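# Four arms extend a powered tray fully from its box

## Task

Make the motorised tray slide out of its housing to its furthest open position. It must stay fully extended on its own at the end; a tray held out only by a robot does not count. Arm bases, in metres in the scene frame, with heading in degrees counter-clockwise from +x: arm1 at x=-0.61 y=+0.37 z=+0.80 heading -99; arm2 at x=-0.25 y=-0.35 z=+0.79 heading +83; arm3 at x=+0.16 y=+0.35 z=+0.74 heading -90; arm4 at x=+0.69 y=-0.36 z=+0.82 heading +79.

## Robot and tools

Robots: four identical i2rt Big YAM arms named arm1, arm2, arm3 and arm4. Each has six revolute joints, a two-finger gripper and a wrist camera that rides on top of the hand, looking toward the fingertips when joints 1 and 6 are zero and the hand is level. Reach is roughly 1.0 m from the joint 1 axis. The arms do not coordinate with one another; a stalled arm does not pause the rest.

Frame: one shared scene frame, origin on the floor, +z up. Base positions and headings are listed in the task. The hand point is midway between the fingertips; its z axis runs along the fingers and the fingers close along its y axis. Hand poses are computed from the URDF and each arm's real base pose, which is not printed.

execute_actions(actions, cameras): actions is a list holding exactly one action, or empty to just read state and images. The action is an object keyed by arm name; under each arm sits "joints", an object mapping joint names to absolute targets (not offsets). Every named joint starts moving at once and may finish at different moments. Names, units and allowed ranges: joint1_rad -2.879 to 2.879 (rotation about the base, positive counter-clockwise seen from above, zero along the base heading); joint2_rad 0 to 3.141 (shoulder, zero has the upper arm pointing back and roughly level, increasing lifts it up and forward); joint3_rad 0 to 3.019 (elbow, zero is fully folded, increasing opens it); joint4_rad -1.692 to 1.57 (hand pitch, positive tilts fingers up); joint5_rad -1.57 to 1.57 (hand yaw, positive toward the arm's right); joint6_rad -2.094 to 2.094 (hand roll, positive clockwise viewed from behind); gripper_m 0 to 0.093 metres of fingertip gap. Completion tolerances are ±0.045, ±0.14, ±0.09, ±0.055, ±0.03, ±0.035 rad and ±0.003 m respectively. Example: {"arm1": {"joints": {"gripper_m": 0.05}}, "arm2": {"joints": {"joint1_rad": 0.3}}}. An unknown key or an out-of-range number rejects the whole call and nothing moves. Omitted joints or arms keep pursuing their previous targets. cameras picks which images come back: cam_high and cam_low are fixed in the room, plus arm1_cam_wrist to arm4_cam_wrist; null, omitted or ["all"] gives every camera, [] gives none. The pictures line lists the image order.

wait(seconds): 0 to 10; commands nothing, returns the same state and images as an empty action.

zoom_image(camera, region): enlarges part of that camera's most recent full image; region is [x0, y0, x1, y1] in pixels from the top-left, at most 504 by 504.

read_manual(section): returns only the URDF licence texts; moves nothing.

finished_scene(scene): closes the current scene by its number once the robots have held the last command; irreversible, and its result reports success. Replying without any tool call also ends things.

Result lines: joint_positions gives the measured joints; gripper_m is the sum of the two finger joints. Joint torques are the raw drive outputs in joint order without gripper; they carry per-arm offset, scale and noise, are nonzero in free air and can be masked by friction, so treat them as hints. joint_status reports how each commanded motion finished: off_target means it stopped short and may still be pushing; contact_stop or time_out means it now holds where it stopped, except a timed-out joint can keep a target up to 0.375, 0.375, 0.113, 0.225, 0.075, 0.3 rad (joints 1 to 6) from its position and keep pushing, listed under on_its_own, and it moves there if the obstruction clears. on_its_own covers what the call did not command; its held at value is the target, not the position. "joint command not followed", usually with a cause line, means a self- and inter-arm clearance check refused that arm's joint targets (the gripper part still runs); those joints read not_followed and may be retried with later actions until new valid targets arrive or the path clears. Empty calls never show this line. MOTOR HOT appears from 85 °C; at 100 °C an OVER-TEMPERATURE FAULT drops that arm, its joints read limit_stop_at_motor_heat, and you should resend the targets. If any result reports a stop, the remaining execute_actions, wait and finished_scene calls in that same reply are skipped.

Cautions: the arms keep pushing on contact and can push hard, which heats motors; relieve a stalled joint by commanding its current reported position. Tiny target changes may not move a joint. Joints travel at different speeds, so the hand can sweep wide between postures; plan clearance. A hard squeeze between two arms fails the task and a hard collision may; the clearance check can act late and ignores fingers, gripper housings and wrist cameras. Contact through a held object does not count as arm-to-arm. Loaded joints sag while holding. Avoid dropping, slipping, slamming or forcing things, and confirm with cameras that the tray stays out with no robot touching it before finishing.

Each tool is called after "Call:" as name(argument=value, ...), one argument or row to a line, values as JSON.

## Session

Call:
execute_actions(
  actions=[],
)

Scene clock: 0.00 s.
Joint torques (N m, as the arm reports them, + toward a larger angle): no reading
Motor temperatures (°C, as the motors report them): arm1=[29 29 28 29 28 27] | arm2=[29 30 28 29 29 26] | arm3=[27 30 29 26 30 29] | arm4=[27 29 29 27 27 27]
arm1.joint_positions: joint1_rad=-0.006 joint2_rad=+0.390 joint3_rad=+1.597 joint4_rad=-1.586 joint5_rad=+0.026 joint6_rad=+0.450 gripper_m=+0.094
arm1.joint_status: not commanded
arm1.hand: x=-0.6195 y=+0.3022 z=+1.3979 quat_wxyz=(-0.439, -0.739, -0.379, +0.342) (m; scene frame)
arm2.joint_positions: joint1_rad=-0.440 joint2_rad=+0.453 joint3_rad=+1.421 joint4_rad=-1.528 joint5_rad=+0.190 joint6_rad=+0.000 gripper_m=+0.095
arm2.joint_status: not commanded
arm2.hand: x=-0.1482 y=-0.2568 z=+1.3355 quat_wxyz=(-0.461, +0.376, -0.787, -0.165) (m; scene frame)
arm3.joint_positions: joint1_rad=+0.698 joint2_rad=+0.292 joint3_rad=+1.509 joint4_rad=-1.547 joint5_rad=-0.031 joint6_rad=-0.446 gripper_m=+0.094
arm3.joint_status: not commanded
arm3.hand: x=+0.1910 y=+0.3218 z=+1.3180 quat_wxyz=(-0.466, -0.166, -0.797, +0.346) (m; scene frame)
arm4.joint_positions: joint1_rad=+0.099 joint2_rad=+0.301 joint3_rad=+1.371 joint4_rad=-1.334 joint5_rad=-0.089 joint6_rad=+0.230 gripper_m=+0.094
arm4.joint_status: not commanded
arm4.hand: x=+0.6891 y=-0.2609 z=+1.3952 quat_wxyz=(-0.374, +0.481, -0.630, -0.482) (m; scene frame)
pictures: arm1_cam_wrist, arm2_cam_wrist, arm3_cam_wrist, arm4_cam_wrist, cam_high, cam_low
Images, in order (width x height): arm1_cam_wrist 504x504, arm2_cam_wrist 504x504, arm3_cam_wrist 504x504, arm4_cam_wrist 504x504, cam_high 504x504, cam_low 504x504.

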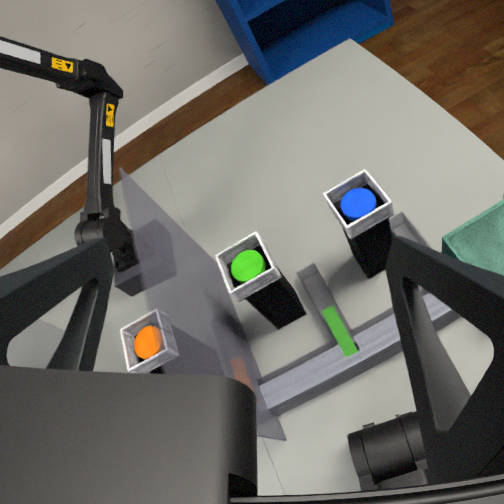

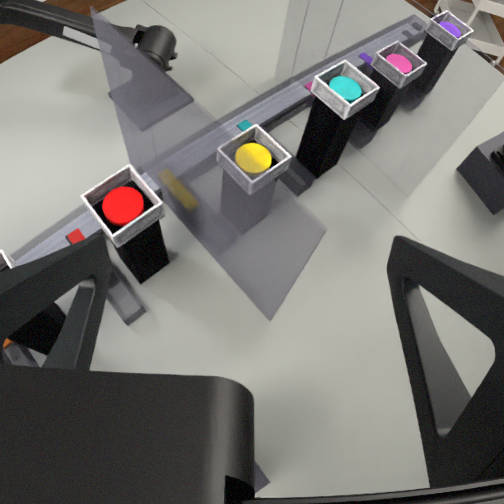

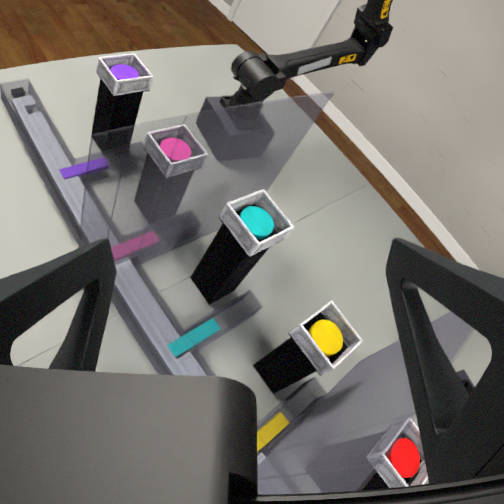

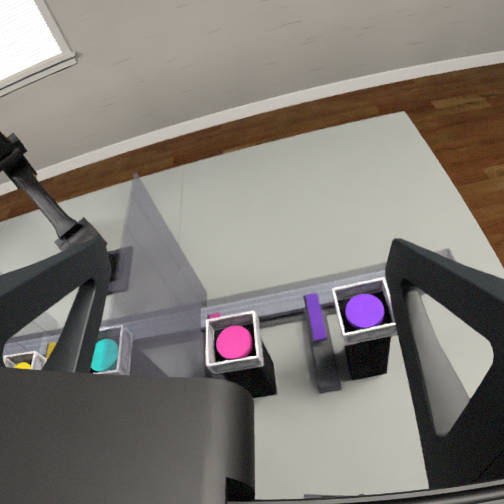

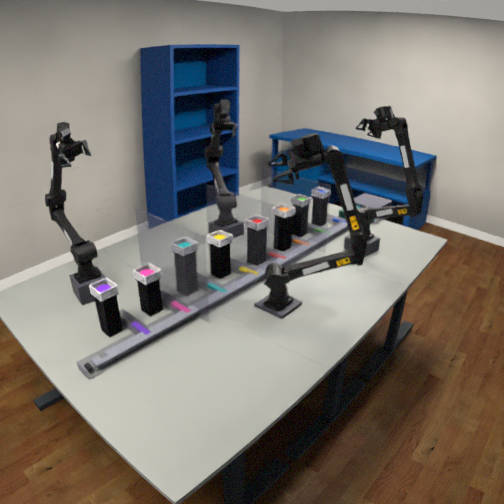

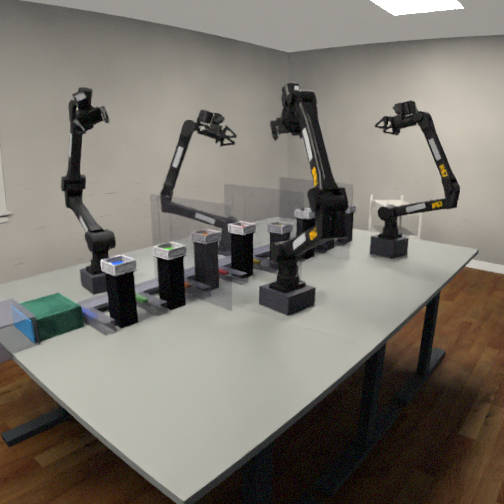

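Call:
zoom_image(
  camera="cam_high",
  region=[70,170,400,390],
)

Call:
zoom_image(
  camera="arm3_cam_wrist",
  region=[0,50,300,370],
)

Call:
execute_actions(
  actions=[
    {"arm1":{"joints":{"joint1_rad":0,"joint2_rad":1.2,"joint3_rad":1.3,"joint4_rad":-1.67,"joint5_rad":0,"joint6_rad":0,"gripper_m":0}},"arm2":{"joints":{"joint1_rad":0,"joint2_rad":1.0,"joint3_rad":1.1,"joint4_rad":-1.67,"joint5_rad":0,"joint6_rad":0,"gripper_m":0}},"arm3":{"joints":{"joint1_rad":0,"joint2_rad":1.2,"joint3_rad":1.3,"joint4_rad":-1.67,"joint5_rad":0,"joint6_rad":0,"gripper_m":0}},"arm4":{"joints":{"joint1_rad":0.2,"joint2_rad":1.0,"joint3_rad":1.1,"joint4_rad":-1.67,"joint5_rad":0,"joint6_rad":0,"gripper_m":0}}},
  ],
)

Region (70, 170, 400, 390) of cam_high's 504x504 image, scaled by 1.527, with more detail than that image has.

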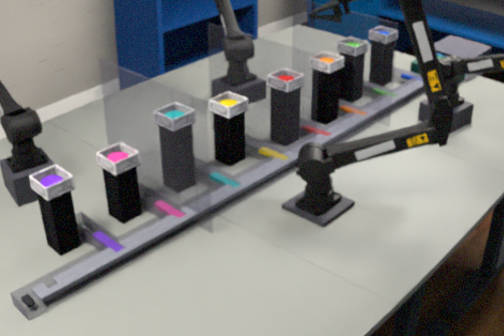

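Region (0, 50, 300, 370) of arm3_cam_wrist's 504x504 image, scaled by 1.575, with more detail than that image has; it fills the left 472 columns of this view, and the rest is white.

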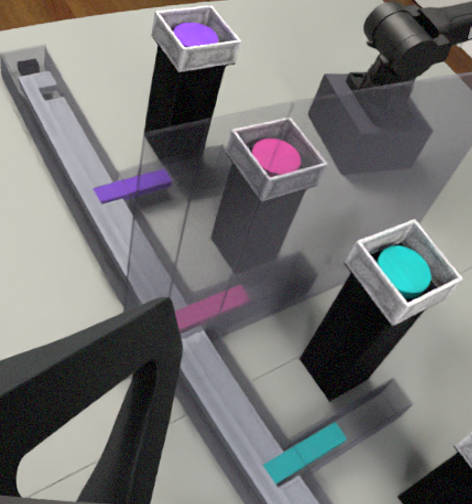

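Scene clock: 13.83 s.
Joint torques (N m, as the arm reports them, + toward a larger angle): arm1=[ 2.67 -7.79  9.76  0.   -0.01 -0.07] | arm2=[-1.46 -4.73  8.58  0.19 -0.07  0.14] | arm3=[ 0.45 -9.53  8.75 -0.1   0.17 -0.04] | arm4=[ 2.14 -5.32  8.24  0.18  0.11 -0.07]
Motor temperatures (°C, as the motors report them): arm1=[29 30 30 29 28 27] | arm2=[29 30 31 29 29 26] | arm3=[27 31 31 27 30 29] | arm4=[27 30 32 27 27 27]
arm1.joint_positions: joint1_rad=-0.006 joint2_rad=+1.203 joint3_rad=+1.293 joint4_rad=-1.657 joint5_rad=+0.002 joint6_rad=+0.014 gripper_m=+0.000
arm1.joint_status: all done
arm1.hand: x=-0.6589 y=+0.0399 z=+1.0886 quat_wxyz=(+0.005, -0.766, -0.643, -0.001) (m; scene frame)
arm2.joint_positions: joint1_rad=-0.001 joint2_rad=+1.010 joint3_rad=+1.092 joint4_rad=-1.663 joint5_rad=+0.002 joint6_rad=+0.000 gripper_m=+0.001
arm2.joint_status: all done
arm2.hand: x=-0.2169 y=-0.0952 z=+1.0675 quat_wxyz=(+0.003, +0.661, -0.751, -0.003) (m; scene frame)
arm3.joint_positions: joint1_rad=+0.001 joint2_rad=+1.201 joint3_rad=+1.296 joint4_rad=-1.655 joint5_rad=-0.003 joint6_rad=-0.012 gripper_m=+0.000
arm3.joint_status: all done
arm3.hand: x=+0.1584 y=+0.0218 z=+1.0329 quat_wxyz=(-0.004, -0.704, -0.710, +0.002) (m; scene frame)
arm4.joint_positions: joint1_rad=+0.190 joint2_rad=+0.998 joint3_rad=+1.102 joint4_rad=-1.660 joint5_rad=-0.003 joint6_rad=+0.014 gripper_m=+0.001
arm4.joint_status: all done
arm4.hand: x=+0.6942 y=-0.1038 z=+1.0968 quat_wxyz=(-0.004, +0.699, -0.715, -0.010) (m; scene frame)
pictures: arm1_cam_wrist, arm2_cam_wrist, arm3_cam_wrist, arm4_cam_wrist, cam_high, cam_low
Images, in order (width x height): arm1_cam_wrist 504x504, arm2_cam_wrist 504x504, arm3_cam_wrist 504x504, arm4_cam_wrist 504x504, cam_high 504x504, cam_low 504x504.

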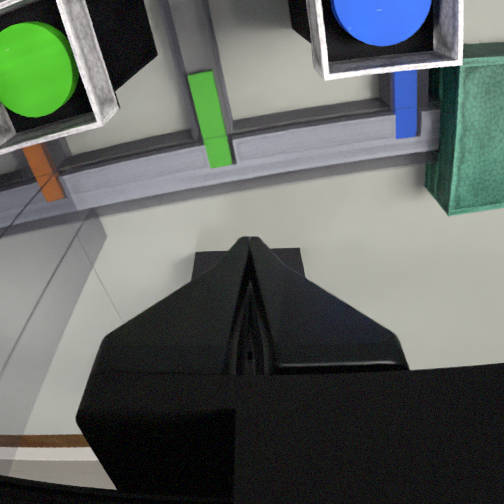

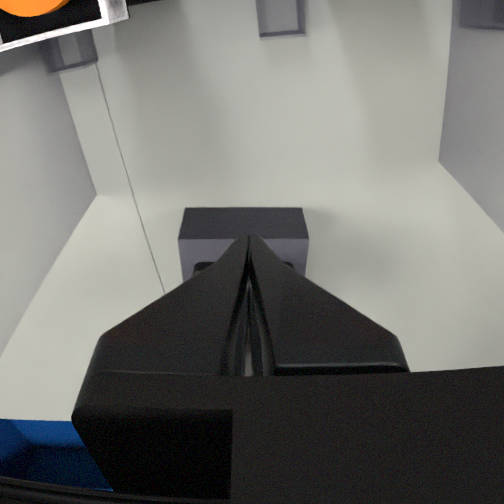

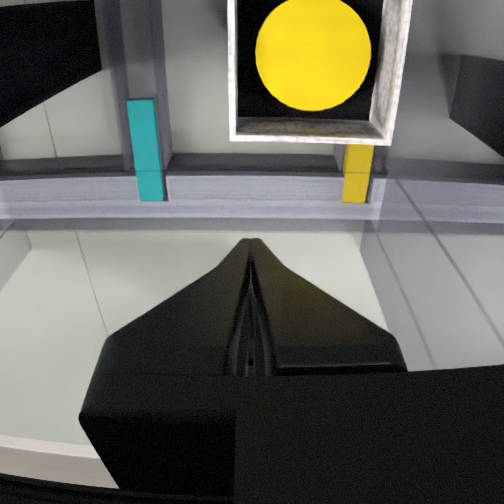

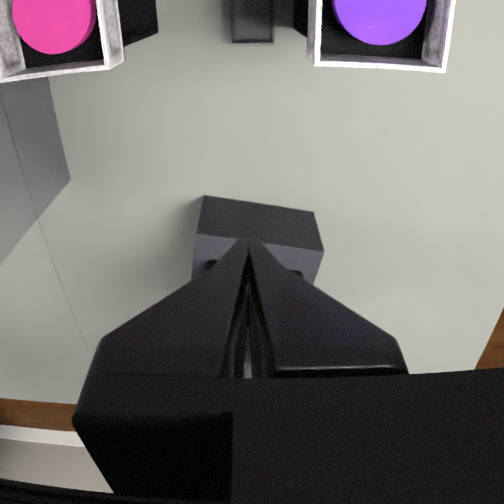

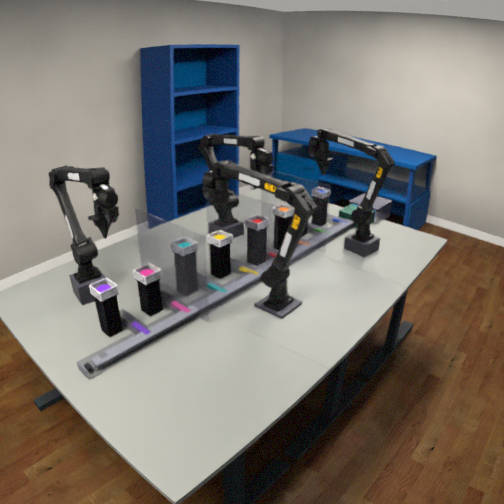

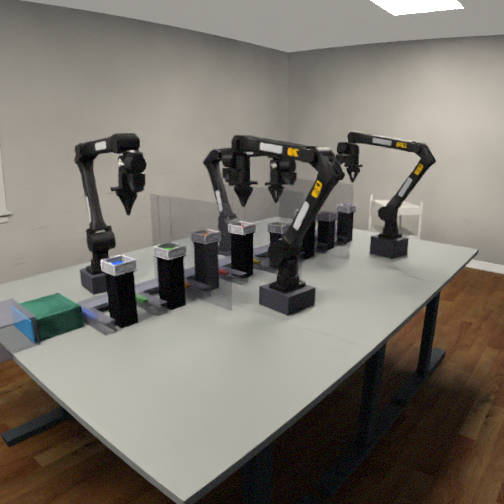

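Call:
execute_actions(
  actions=[
    {"arm1":{"joints":{"joint1_rad":-0.19,"joint2_rad":1.455,"joint3_rad":1.297,"joint4_rad":-1.413}},"arm2":{"joints":{"joint1_rad":0.32,"joint2_rad":1.193,"joint3_rad":1.063,"joint4_rad":-1.441}},"arm3":{"joints":{"joint1_rad":-0.085,"joint2_rad":1.332,"joint3_rad":1.315,"joint4_rad":-1.554}},"arm4":{"joints":{"joint1_rad":-0.065,"joint2_rad":1.246,"joint3_rad":1.038,"joint4_rad":-1.363}}},
  ],
)

Call:
zoom_image(
  camera="cam_low",
  region=[60,150,380,330],
)

Scene clock: 32.63 s.
Joint torques (N m, as the arm reports them, + toward a larger angle): arm1=[  1.2  -13.69   9.17   0.96   0.06  -0.02] | arm2=[-1.97 -7.81  7.84  0.86 -0.04  0.15] | arm3=[  0.77 -11.56   9.85   1.12   0.13  -0.05] | arm4=[ 0.84 -9.57  7.92  1.11  0.02 -0.05]
Motor temperatures (°C, as the motors report them): arm1=[29 30 34 29 28 27] | arm2=[29 30 34 29 29 26] | arm3=[27 31 35 26 30 30] | arm4=[27 30 35 27 27 27]
arm1.joint_positions: joint1_rad=-0.196 joint2_rad=+1.464 joint3_rad=+1.293 joint4_rad=-1.425 joint5_rad=+0.000 joint6_rad=+0.013 gripper_m=+0.000
arm1.joint_status: all done
arm1.hand: x=-0.7497 y=-0.0269 z=+0.9950 quat_wxyz=(+0.013, -0.823, -0.568, -0.012) (m; scene frame)
arm2.joint_positions: joint1_rad=+0.325 joint2_rad=+1.205 joint3_rad=+1.066 joint4_rad=-1.449 joint5_rad=+0.001 joint6_rad=+0.000 gripper_m=+0.001
arm2.joint_status: all done
arm2.hand: x=-0.3138 y=-0.0307 z=+1.0059 quat_wxyz=(+0.004, +0.774, -0.634, +0.001) (m; scene frame)
arm3.joint_positions: joint1_rad=-0.086 joint2_rad=+1.333 joint3_rad=+1.296 joint4_rad=-1.567 joint5_rad=-0.003 joint6_rad=-0.011 gripper_m=+0.000
arm3.joint_status: all done
arm3.hand: x=+0.1258 y=-0.0176 z=+0.9886 quat_wxyz=(+0.011, -0.735, -0.678, -0.014) (m; scene frame)
arm4.joint_positions: joint1_rad=-0.061 joint2_rad=+1.248 joint3_rad=+1.044 joint4_rad=-1.374 joint5_rad=-0.002 joint6_rad=+0.013 gripper_m=+0.001
arm4.joint_status: all done
arm4.hand: x=+0.7788 y=-0.0337 z=+1.0050 quat_wxyz=(+0.004, +0.604, -0.797, -0.002) (m; scene frame)
pictures: arm1_cam_wrist, arm2_cam_wrist, arm3_cam_wrist, arm4_cam_wrist, cam_high, cam_low
Images, in order (width x height): arm1_cam_wrist 504x504, arm2_cam_wrist 504x504, arm3_cam_wrist 504x504, arm4_cam_wrist 504x504, cam_high 504x504, cam_low 504x504.

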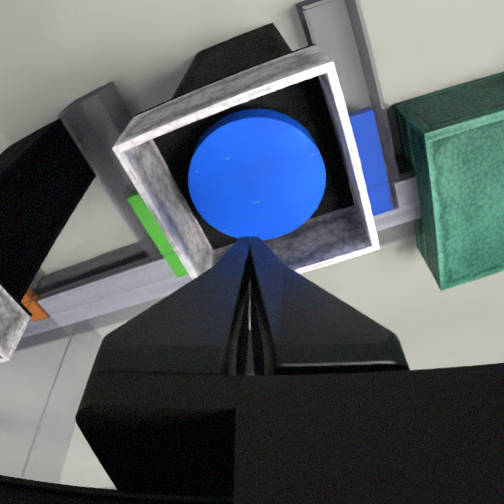

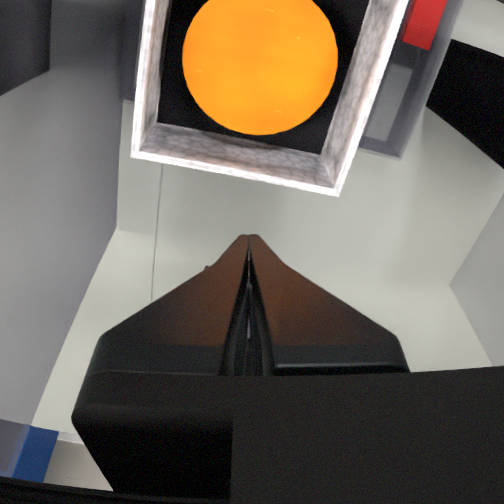

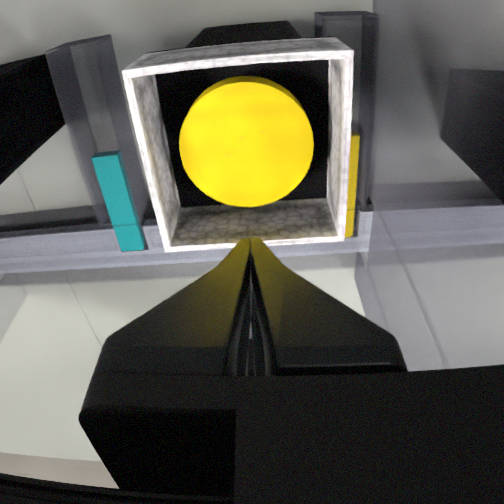

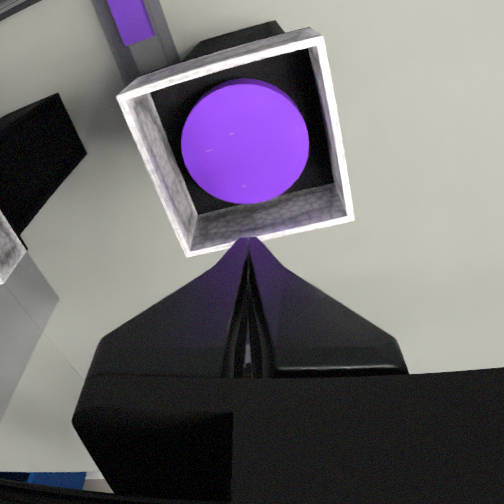

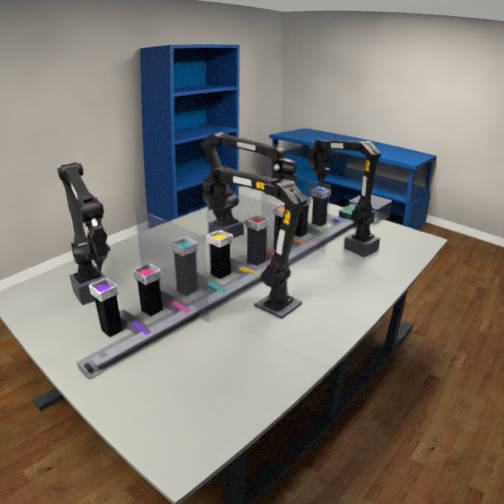

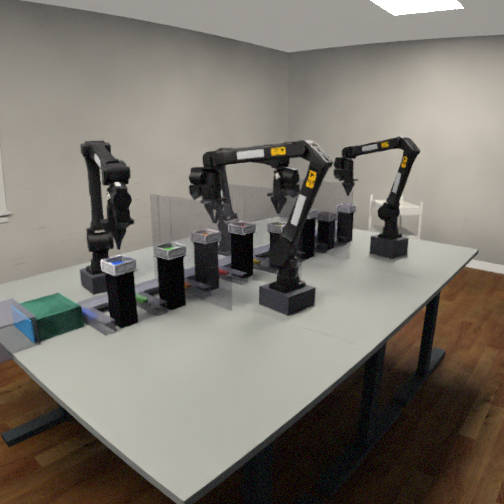

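Region (60, 150, 380, 330) of cam_low's 504x504 image, scaled by 1.575, with more detail than that image has; it fills the top 284 rows of this view, and the rest is white.

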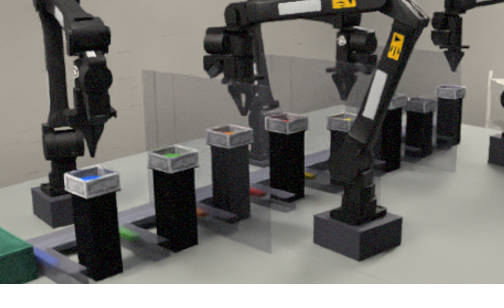

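Call:
execute_actions(
  actions=[
    {"arm1":{"joints":{"joint1_rad":0.34,"joint2_rad":1.371,"joint3_rad":1.22,"joint4_rad":-1.41}},"arm2":{"joints":{"joint1_rad":-0.29,"joint2_rad":1.356,"joint3_rad":1.206,"joint4_rad":-1.421}},"arm3":{"joints":{"joint1_rad":0.46,"joint2_rad":1.419,"joint3_rad":1.41,"joint4_rad":-1.552}},"arm4":{"joints":{"joint1_rad":0.57,"joint2_rad":1.297,"joint3_rad":1.09,"joint4_rad":-1.357}}},
  ],
)

Scene clock: 43.60 s.
Joint torques (N m, as the arm reports them, + toward a larger angle): arm1=[  0.6  -12.01   8.22   0.87   0.07  -0.07] | arm2=[-0.89 -9.45 11.43  0.44 -0.01  0.15] | arm3=[ -0.01 -13.57  11.27   0.97   0.09  -0.09] | arm4=[ 1.85 -9.54 11.58  0.91 -0.02 -0.06]
Motor temperatures (°C, as the motors report them): arm1=[29 31 34 29 28 27] | arm2=[29 31 34 29 29 26] | arm3=[27 32 38 26 30 30] | arm4=[27 30 36 27 27 27]
arm1.joint_positions: joint1_rad=+0.342 joint2_rad=+1.374 joint3_rad=+1.226 joint4_rad=-1.420 joint5_rad=-0.001 joint6_rad=+0.013 gripper_m=+0.000
arm1.joint_status: all done
arm1.hand: x=-0.5325 y=-0.0192 z=+1.0037 quat_wxyz=(+0.003, -0.642, -0.767, -0.003) (m; scene frame)
arm2.joint_positions: joint1_rad=-0.295 joint2_rad=+1.364 joint3_rad=+1.155 joint4_rad=-1.422 joint5_rad=+0.000 joint6_rad=+0.000 gripper_m=+0.001
arm2.joint_status: all done
arm2.hand: x=-0.0993 y=-0.0112 z=+0.9851 quat_wxyz=(+0.026, +0.544, -0.839, +0.010) (m; scene frame)
arm3.joint_positions: joint1_rad=+0.467 joint2_rad=+1.416 joint3_rad=+1.373 joint4_rad=-1.561 joint5_rad=-0.001 joint6_rad=-0.010 gripper_m=+0.000
arm3.joint_status: all done
arm3.hand: x=+0.3396 y=-0.0084 z=+0.9870 quat_wxyz=(+0.014, -0.522, -0.853, -0.011) (m; scene frame)
arm4.joint_positions: joint1_rad=+0.564 joint2_rad=+1.292 joint3_rad=+1.045 joint4_rad=-1.365 joint5_rad=+0.000 joint6_rad=+0.013 gripper_m=+0.001
arm4.joint_status: all done
arm4.hand: x=+0.5695 y=-0.0398 z=+0.9924 quat_wxyz=(+0.011, +0.820, -0.572, +0.013) (m; scene frame)
pictures: arm1_cam_wrist, arm2_cam_wrist, arm3_cam_wrist, arm4_cam_wrist, cam_high, cam_low
Images, in order (width x height): arm1_cam_wrist 504x504, arm2_cam_wrist 504x504, arm3_cam_wrist 504x504, arm4_cam_wrist 504x504, cam_high 504x504, cam_low 504x504.

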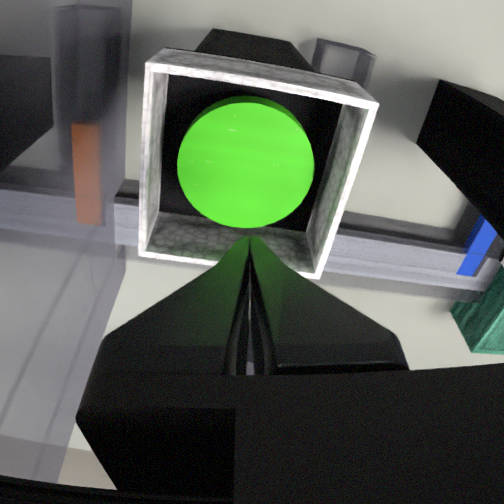

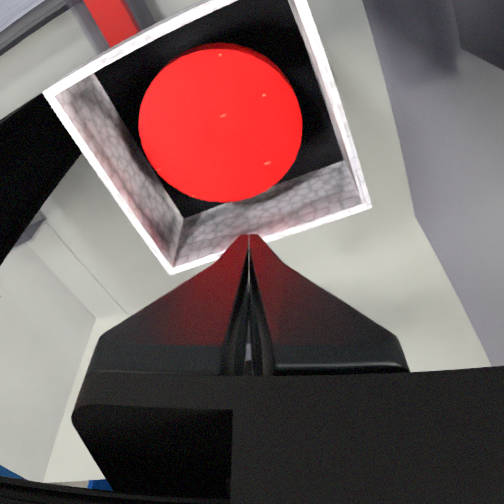

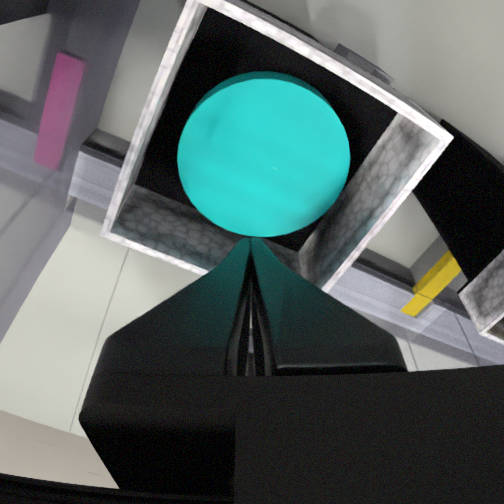

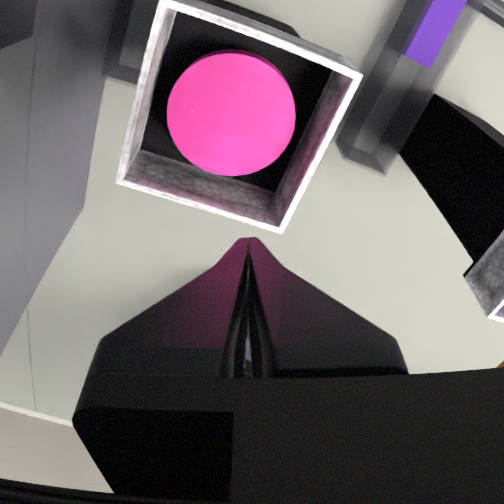

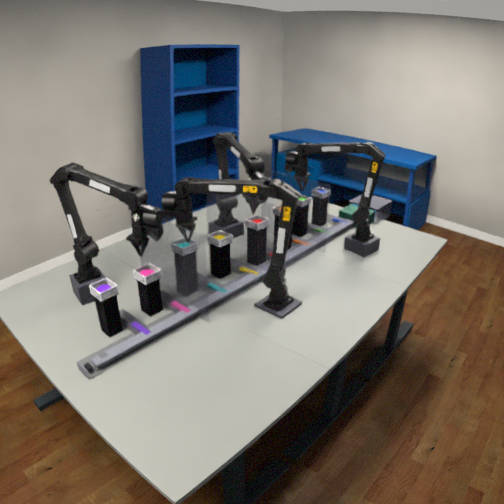

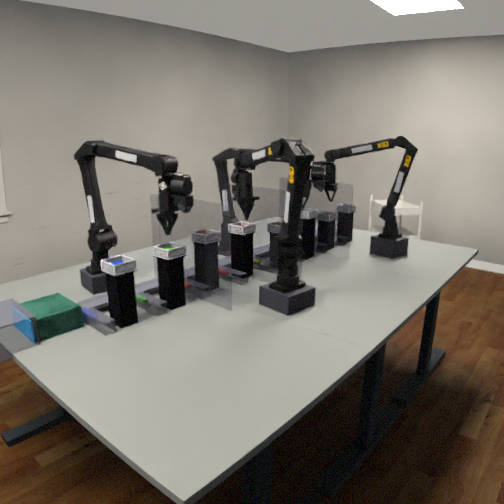

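Call:
execute_actions(
  actions=[
    {"arm1":{"joints":{"joint2_rad":1.5}},"arm2":{"joints":{"joint1_rad":-0.265,"joint2_rad":1.42,"joint4_rad":-1.31}},"arm3":{"joints":{"joint1_rad":0.45,"joint2_rad":1.48,"joint4_rad":-1.51}},"arm4":{"joints":{"joint1_rad":0.595,"joint2_rad":1.47,"joint4_rad":-1.29}}},
  ],
)

Scene clock: 49.50 s.
Joint torques (N m, as the arm reports them, + toward a larger angle): arm1=[  0.86 -13.97   8.06   0.59   0.06  -0.1 ] | arm2=[-1.13 -9.94 11.48  0.9  -0.01  0.15] | arm3=[ -0.07 -13.09  10.96   1.03   0.07  -0.05] | arm4=[  2.34 -12.63  10.27   0.67  -0.02  -0.05]
Motor temperatures (°C, as the motors report them): arm1=[29 31 34 29 28 27] | arm2=[29 31 36 29 29 26] | arm3=[27 32 40 26 30 30] | arm4=[27 30 39 27 27 27]
arm1.joint_positions: joint1_rad=+0.342 joint2_rad=+1.511 joint3_rad=+1.223 joint4_rad=-1.420 joint5_rad=-0.001 joint6_rad=+0.013 gripper_m=+0.000
arm1.joint_status: all done
arm1.hand: x=-0.5314 y=-0.0250 z=+0.9511 quat_wxyz=(+0.058, -0.640, -0.765, -0.047) (m; scene frame)
arm2.joint_positions: joint1_rad=-0.268 joint2_rad=+1.416 joint3_rad=+1.155 joint4_rad=-1.319 joint5_rad=+0.000 joint6_rad=+0.000 gripper_m=+0.001
arm2.joint_status: all done
arm2.hand: x=-0.0980 y=+0.0187 z=+0.9656 quat_wxyz=(+0.005, +0.555, -0.832, -0.004) (m; scene frame)
arm3.joint_positions: joint1_rad=+0.460 joint2_rad=+1.471 joint3_rad=+1.376 joint4_rad=-1.525 joint5_rad=-0.001 joint6_rad=-0.010 gripper_m=+0.000
arm3.joint_status: all done
arm3.hand: x=+0.3438 y=-0.0240 z=+0.9662 quat_wxyz=(+0.021, -0.525, -0.851, -0.015) (m; scene frame)
arm4.joint_positions: joint1_rad=+0.584 joint2_rad=+1.473 joint3_rad=+1.054 joint4_rad=-1.298 joint5_rad=+0.000 joint6_rad=+0.013 gripper_m=+0.001
arm4.joint_status: all done
arm4.hand: x=+0.5543 y=-0.0212 z=+0.9338 quat_wxyz=(+0.040, +0.824, -0.562, +0.057) (m; scene frame)
pictures: arm1_cam_wrist, arm2_cam_wrist, arm3_cam_wrist, arm4_cam_wrist, cam_high, cam_low
Images, in order (width x height): arm1_cam_wrist 504x504, arm2_cam_wrist 504x504, arm3_cam_wrist 504x504, arm4_cam_wrist 504x504, cam_high 504x504, cam_low 504x504.

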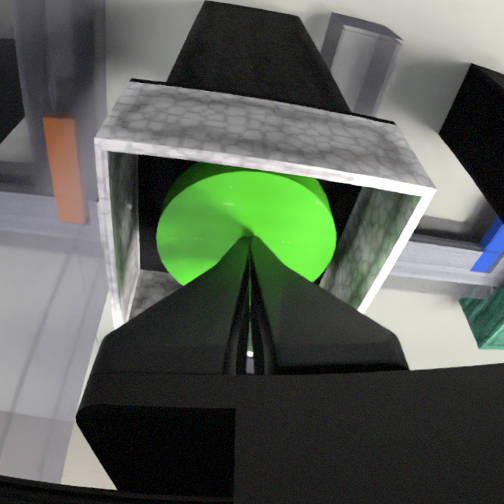

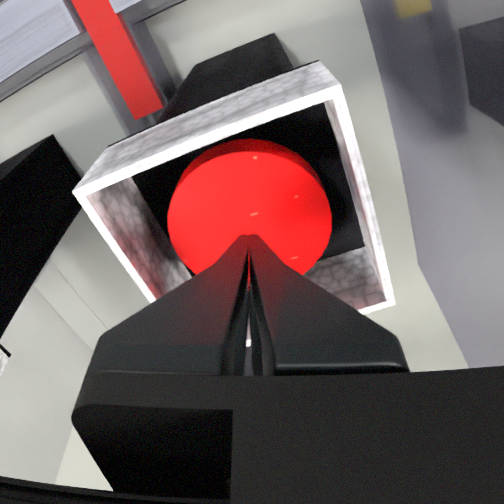

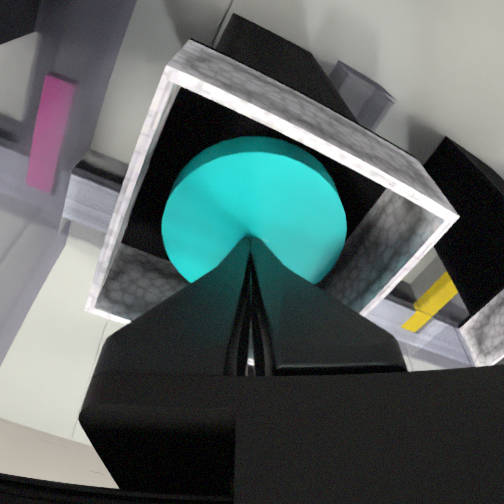

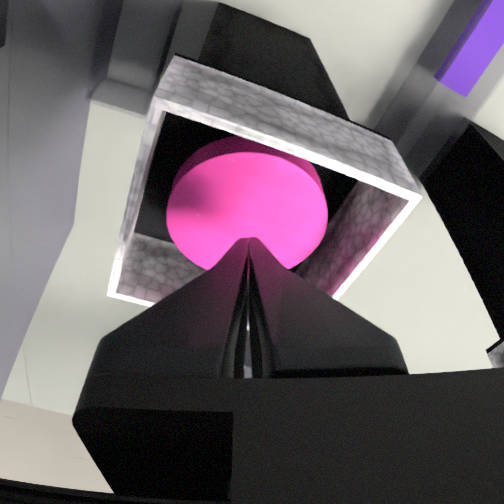

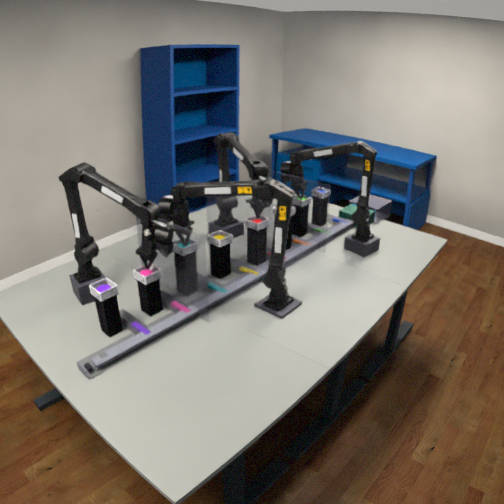

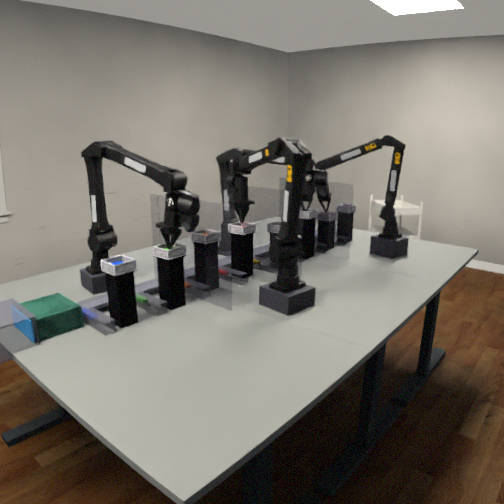

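Call:
execute_actions(
  actions=[
    {"arm1":{"joints":{"joint2_rad":1.58}},"arm2":{"joints":{"joint2_rad":1.52}},"arm3":{"joints":{"joint2_rad":1.54}},"arm4":{"joints":{"joint2_rad":1.59}}},
  ],
)

Scene clock: 53.13 s.
Joint torques (N m, as the arm reports them, + toward a larger angle): arm1=[  0.65 -10.61   8.14   0.4    0.05  -0.07] | arm2=[-1.16 -8.79  9.65  0.9  -0.01  0.15] | arm3=[ -0.51 -11.42   9.97   1.13   0.08  -0.04] | arm4=[  2.29 -10.9    8.77   0.75  -0.01  -0.06]
Motor temperatures (°C, as the motors report them): arm1=[29 31 34 29 28 28] | arm2=[29 31 37 29 29 26] | arm3=[27 32 41 26 30 30] | arm4=[27 30 39 27 27 27]
arm1.joint_positions: joint1_rad=+0.342 joint2_rad=+1.540 joint3_rad=+1.223 joint4_rad=-1.420 joint5_rad=-0.001 joint6_rad=+0.013 gripper_m=+0.000
arm1.joint_status: all done
arm1.hand: x=-0.5313 y=-0.0255 z=+0.9403 quat_wxyz=(+0.069, -0.639, -0.764, -0.056) (m; scene frame)
arm2.joint_positions: joint1_rad=-0.268 joint2_rad=+1.492 joint3_rad=+1.178 joint4_rad=-1.321 joint5_rad=+0.000 joint6_rad=+0.000 gripper_m=+0.001
arm2.joint_status: all done
arm2.hand: x=-0.0944 y=+0.0278 z=+0.9447 quat_wxyz=(+0.028, +0.555, -0.831, +0.012) (m; scene frame)
arm3.joint_positions: joint1_rad=+0.460 joint2_rad=+1.500 joint3_rad=+1.390 joint4_rad=-1.525 joint5_rad=-0.001 joint6_rad=-0.010 gripper_m=+0.000
arm3.joint_status: all done
arm3.hand: x=+0.3469 y=-0.0302 z=+0.9600 quat_wxyz=(+0.027, -0.525, -0.850, -0.019) (m; scene frame)
arm4.joint_positions: joint1_rad=+0.584 joint2_rad=+1.562 joint3_rad=+1.070 joint4_rad=-1.302 joint5_rad=+0.000 joint6_rad=+0.013 gripper_m=+0.001
arm4.joint_status: all done
arm4.hand: x=+0.5531 y=-0.0183 z=+0.9082 quat_wxyz=(+0.061, +0.821, -0.561, +0.089) (m; scene frame)
pictures: arm1_cam_wrist, arm2_cam_wrist, arm3_cam_wrist, arm4_cam_wrist, cam_high, cam_low
Images, in order (width x height): arm1_cam_wrist 504x504, arm2_cam_wrist 504x504, arm3_cam_wrist 504x504, arm4_cam_wrist 504x504, cam_high 504x504, cam_low 504x504.

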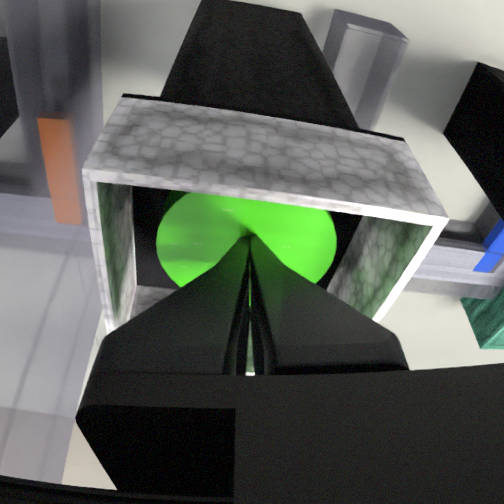

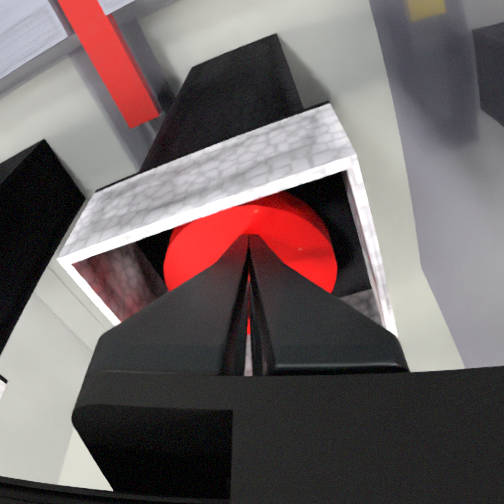

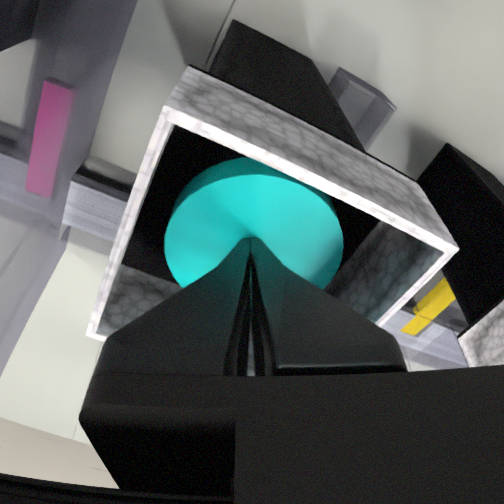

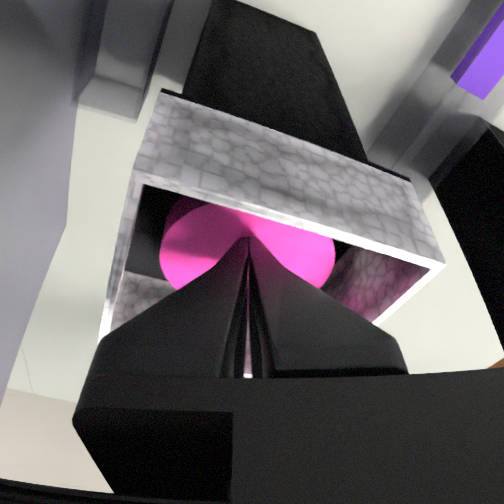

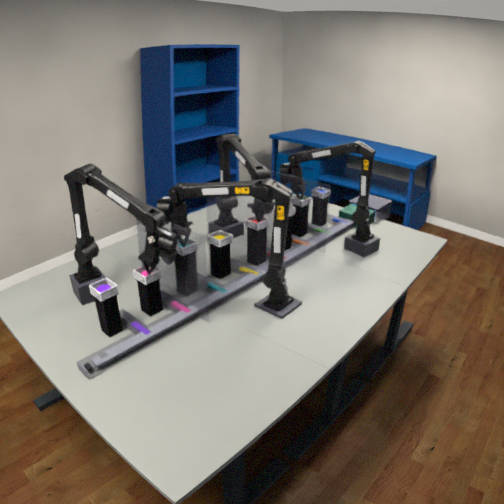

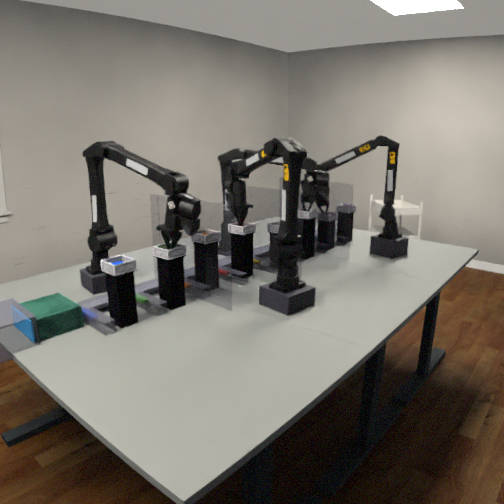

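More force, including the elbow.

Call:
execute_actions(
  actions=[
    {"arm1":{"joints":{"joint2_rad":1.63,"joint3_rad":1.15}},"arm2":{"joints":{"joint2_rad":1.58,"joint3_rad":1.09}},"arm3":{"joints":{"joint2_rad":1.59,"joint3_rad":1.31}},"arm4":{"joints":{"joint2_rad":1.64,"joint3_rad":0.99}}},
  ],
)

Scene clock: 58.13 s.
Joint torques (N m, as the arm reports them, + toward a larger angle): arm1=[ 1.54 -6.32  2.44  0.52  0.05 -0.02] | arm2=[-1.14 -4.44  2.01  0.37 -0.01  0.15] | arm3=[-0.03 -7.87  2.7   0.71  0.1  -0.06] | arm4=[ 2.32 -6.98  1.81  0.28 -0.01 -0.04]
Motor temperatures (°C, as the motors report them): arm1=[29 31 34 29 28 28] | arm2=[29 31 37 29 29 26] | arm3=[27 32 40 26 30 30] | arm4=[27 30 39 27 27 27]
arm1.joint_positions: joint1_rad=+0.342 joint2_rad=+1.542 joint3_rad=+1.222 joint4_rad=-1.420 joint5_rad=-0.001 joint6_rad=+0.013 gripper_m=+0.000
arm1.joint_status: all done
arm1.hand: x=-0.5314 y=-0.0250 z=+0.9391 quat_wxyz=(+0.070, -0.639, -0.764, -0.057) (m; scene frame)
arm2.joint_positions: joint1_rad=-0.268 joint2_rad=+1.503 joint3_rad=+1.169 joint4_rad=-1.310 joint5_rad=+0.000 joint6_rad=+0.000 gripper_m=+0.001
arm2.joint_status: all done
arm2.hand: x=-0.0946 y=+0.0277 z=+0.9375 quat_wxyz=(+0.031, +0.555, -0.831, +0.014) (m; scene frame)
arm3.joint_positions: joint1_rad=+0.460 joint2_rad=+1.506 joint3_rad=+1.384 joint4_rad=-1.518 joint5_rad=-0.001 joint6_rad=-0.010 gripper_m=+0.000
arm3.joint_status: all done
arm3.hand: x=+0.3470 y=-0.0305 z=+0.9550 quat_wxyz=(+0.030, -0.525, -0.850, -0.020) (m; scene frame)
arm4.joint_positions: joint1_rad=+0.584 joint2_rad=+1.566 joint3_rad=+1.062 joint4_rad=-1.293 joint5_rad=+0.000 joint6_rad=+0.013 gripper_m=+0.001
arm4.joint_status: all done
arm4.hand: x=+0.5536 y=-0.0196 z=+0.9038 quat_wxyz=(+0.062, +0.821, -0.560, +0.090) (m; scene frame)
pictures: arm1_cam_wrist, arm2_cam_wrist, arm3_cam_wrist, arm4_cam_wrist, cam_high, cam_low
Images, in order (width x height): arm1_cam_wrist 504x504, arm2_cam_wrist 504x504, arm3_cam_wrist 504x504, arm4_cam_wrist 504x504, cam_high 504x504, cam_low 504x504.

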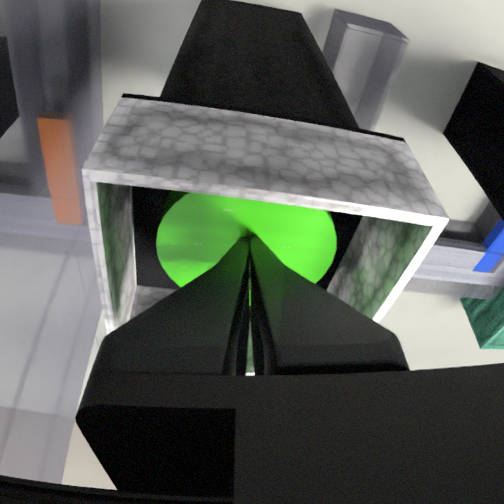

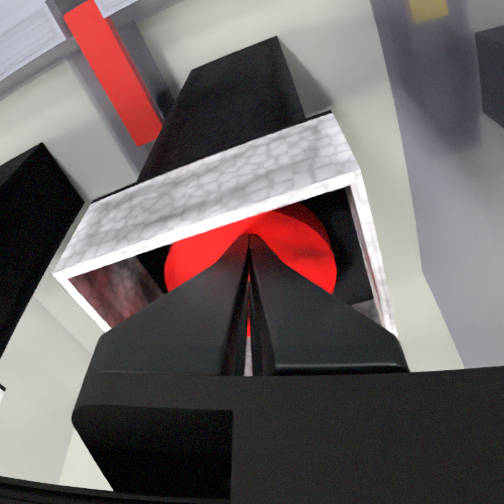

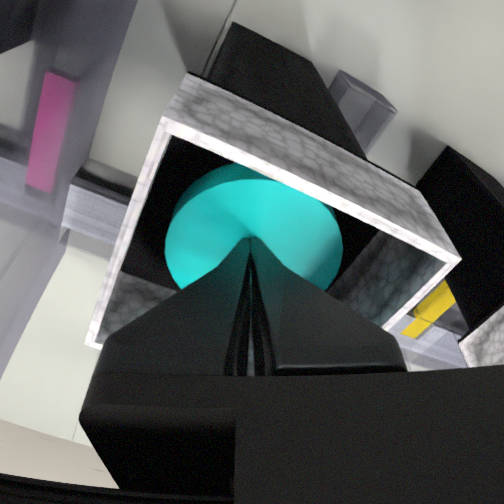

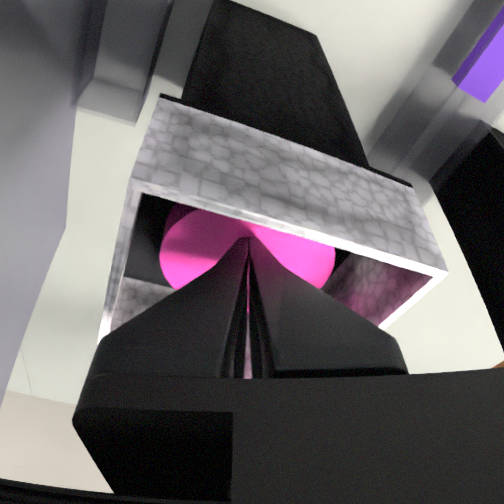

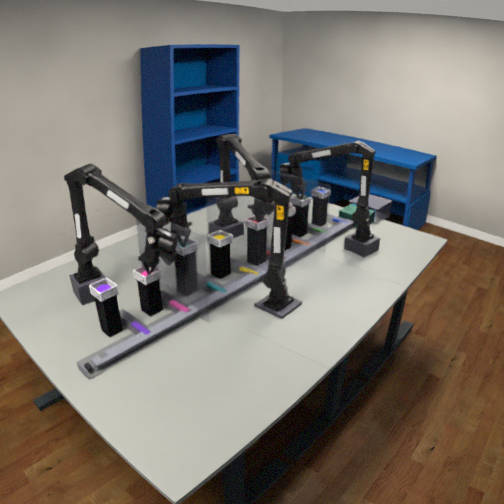

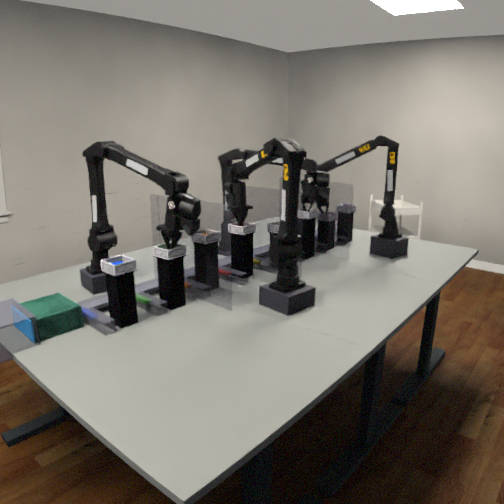

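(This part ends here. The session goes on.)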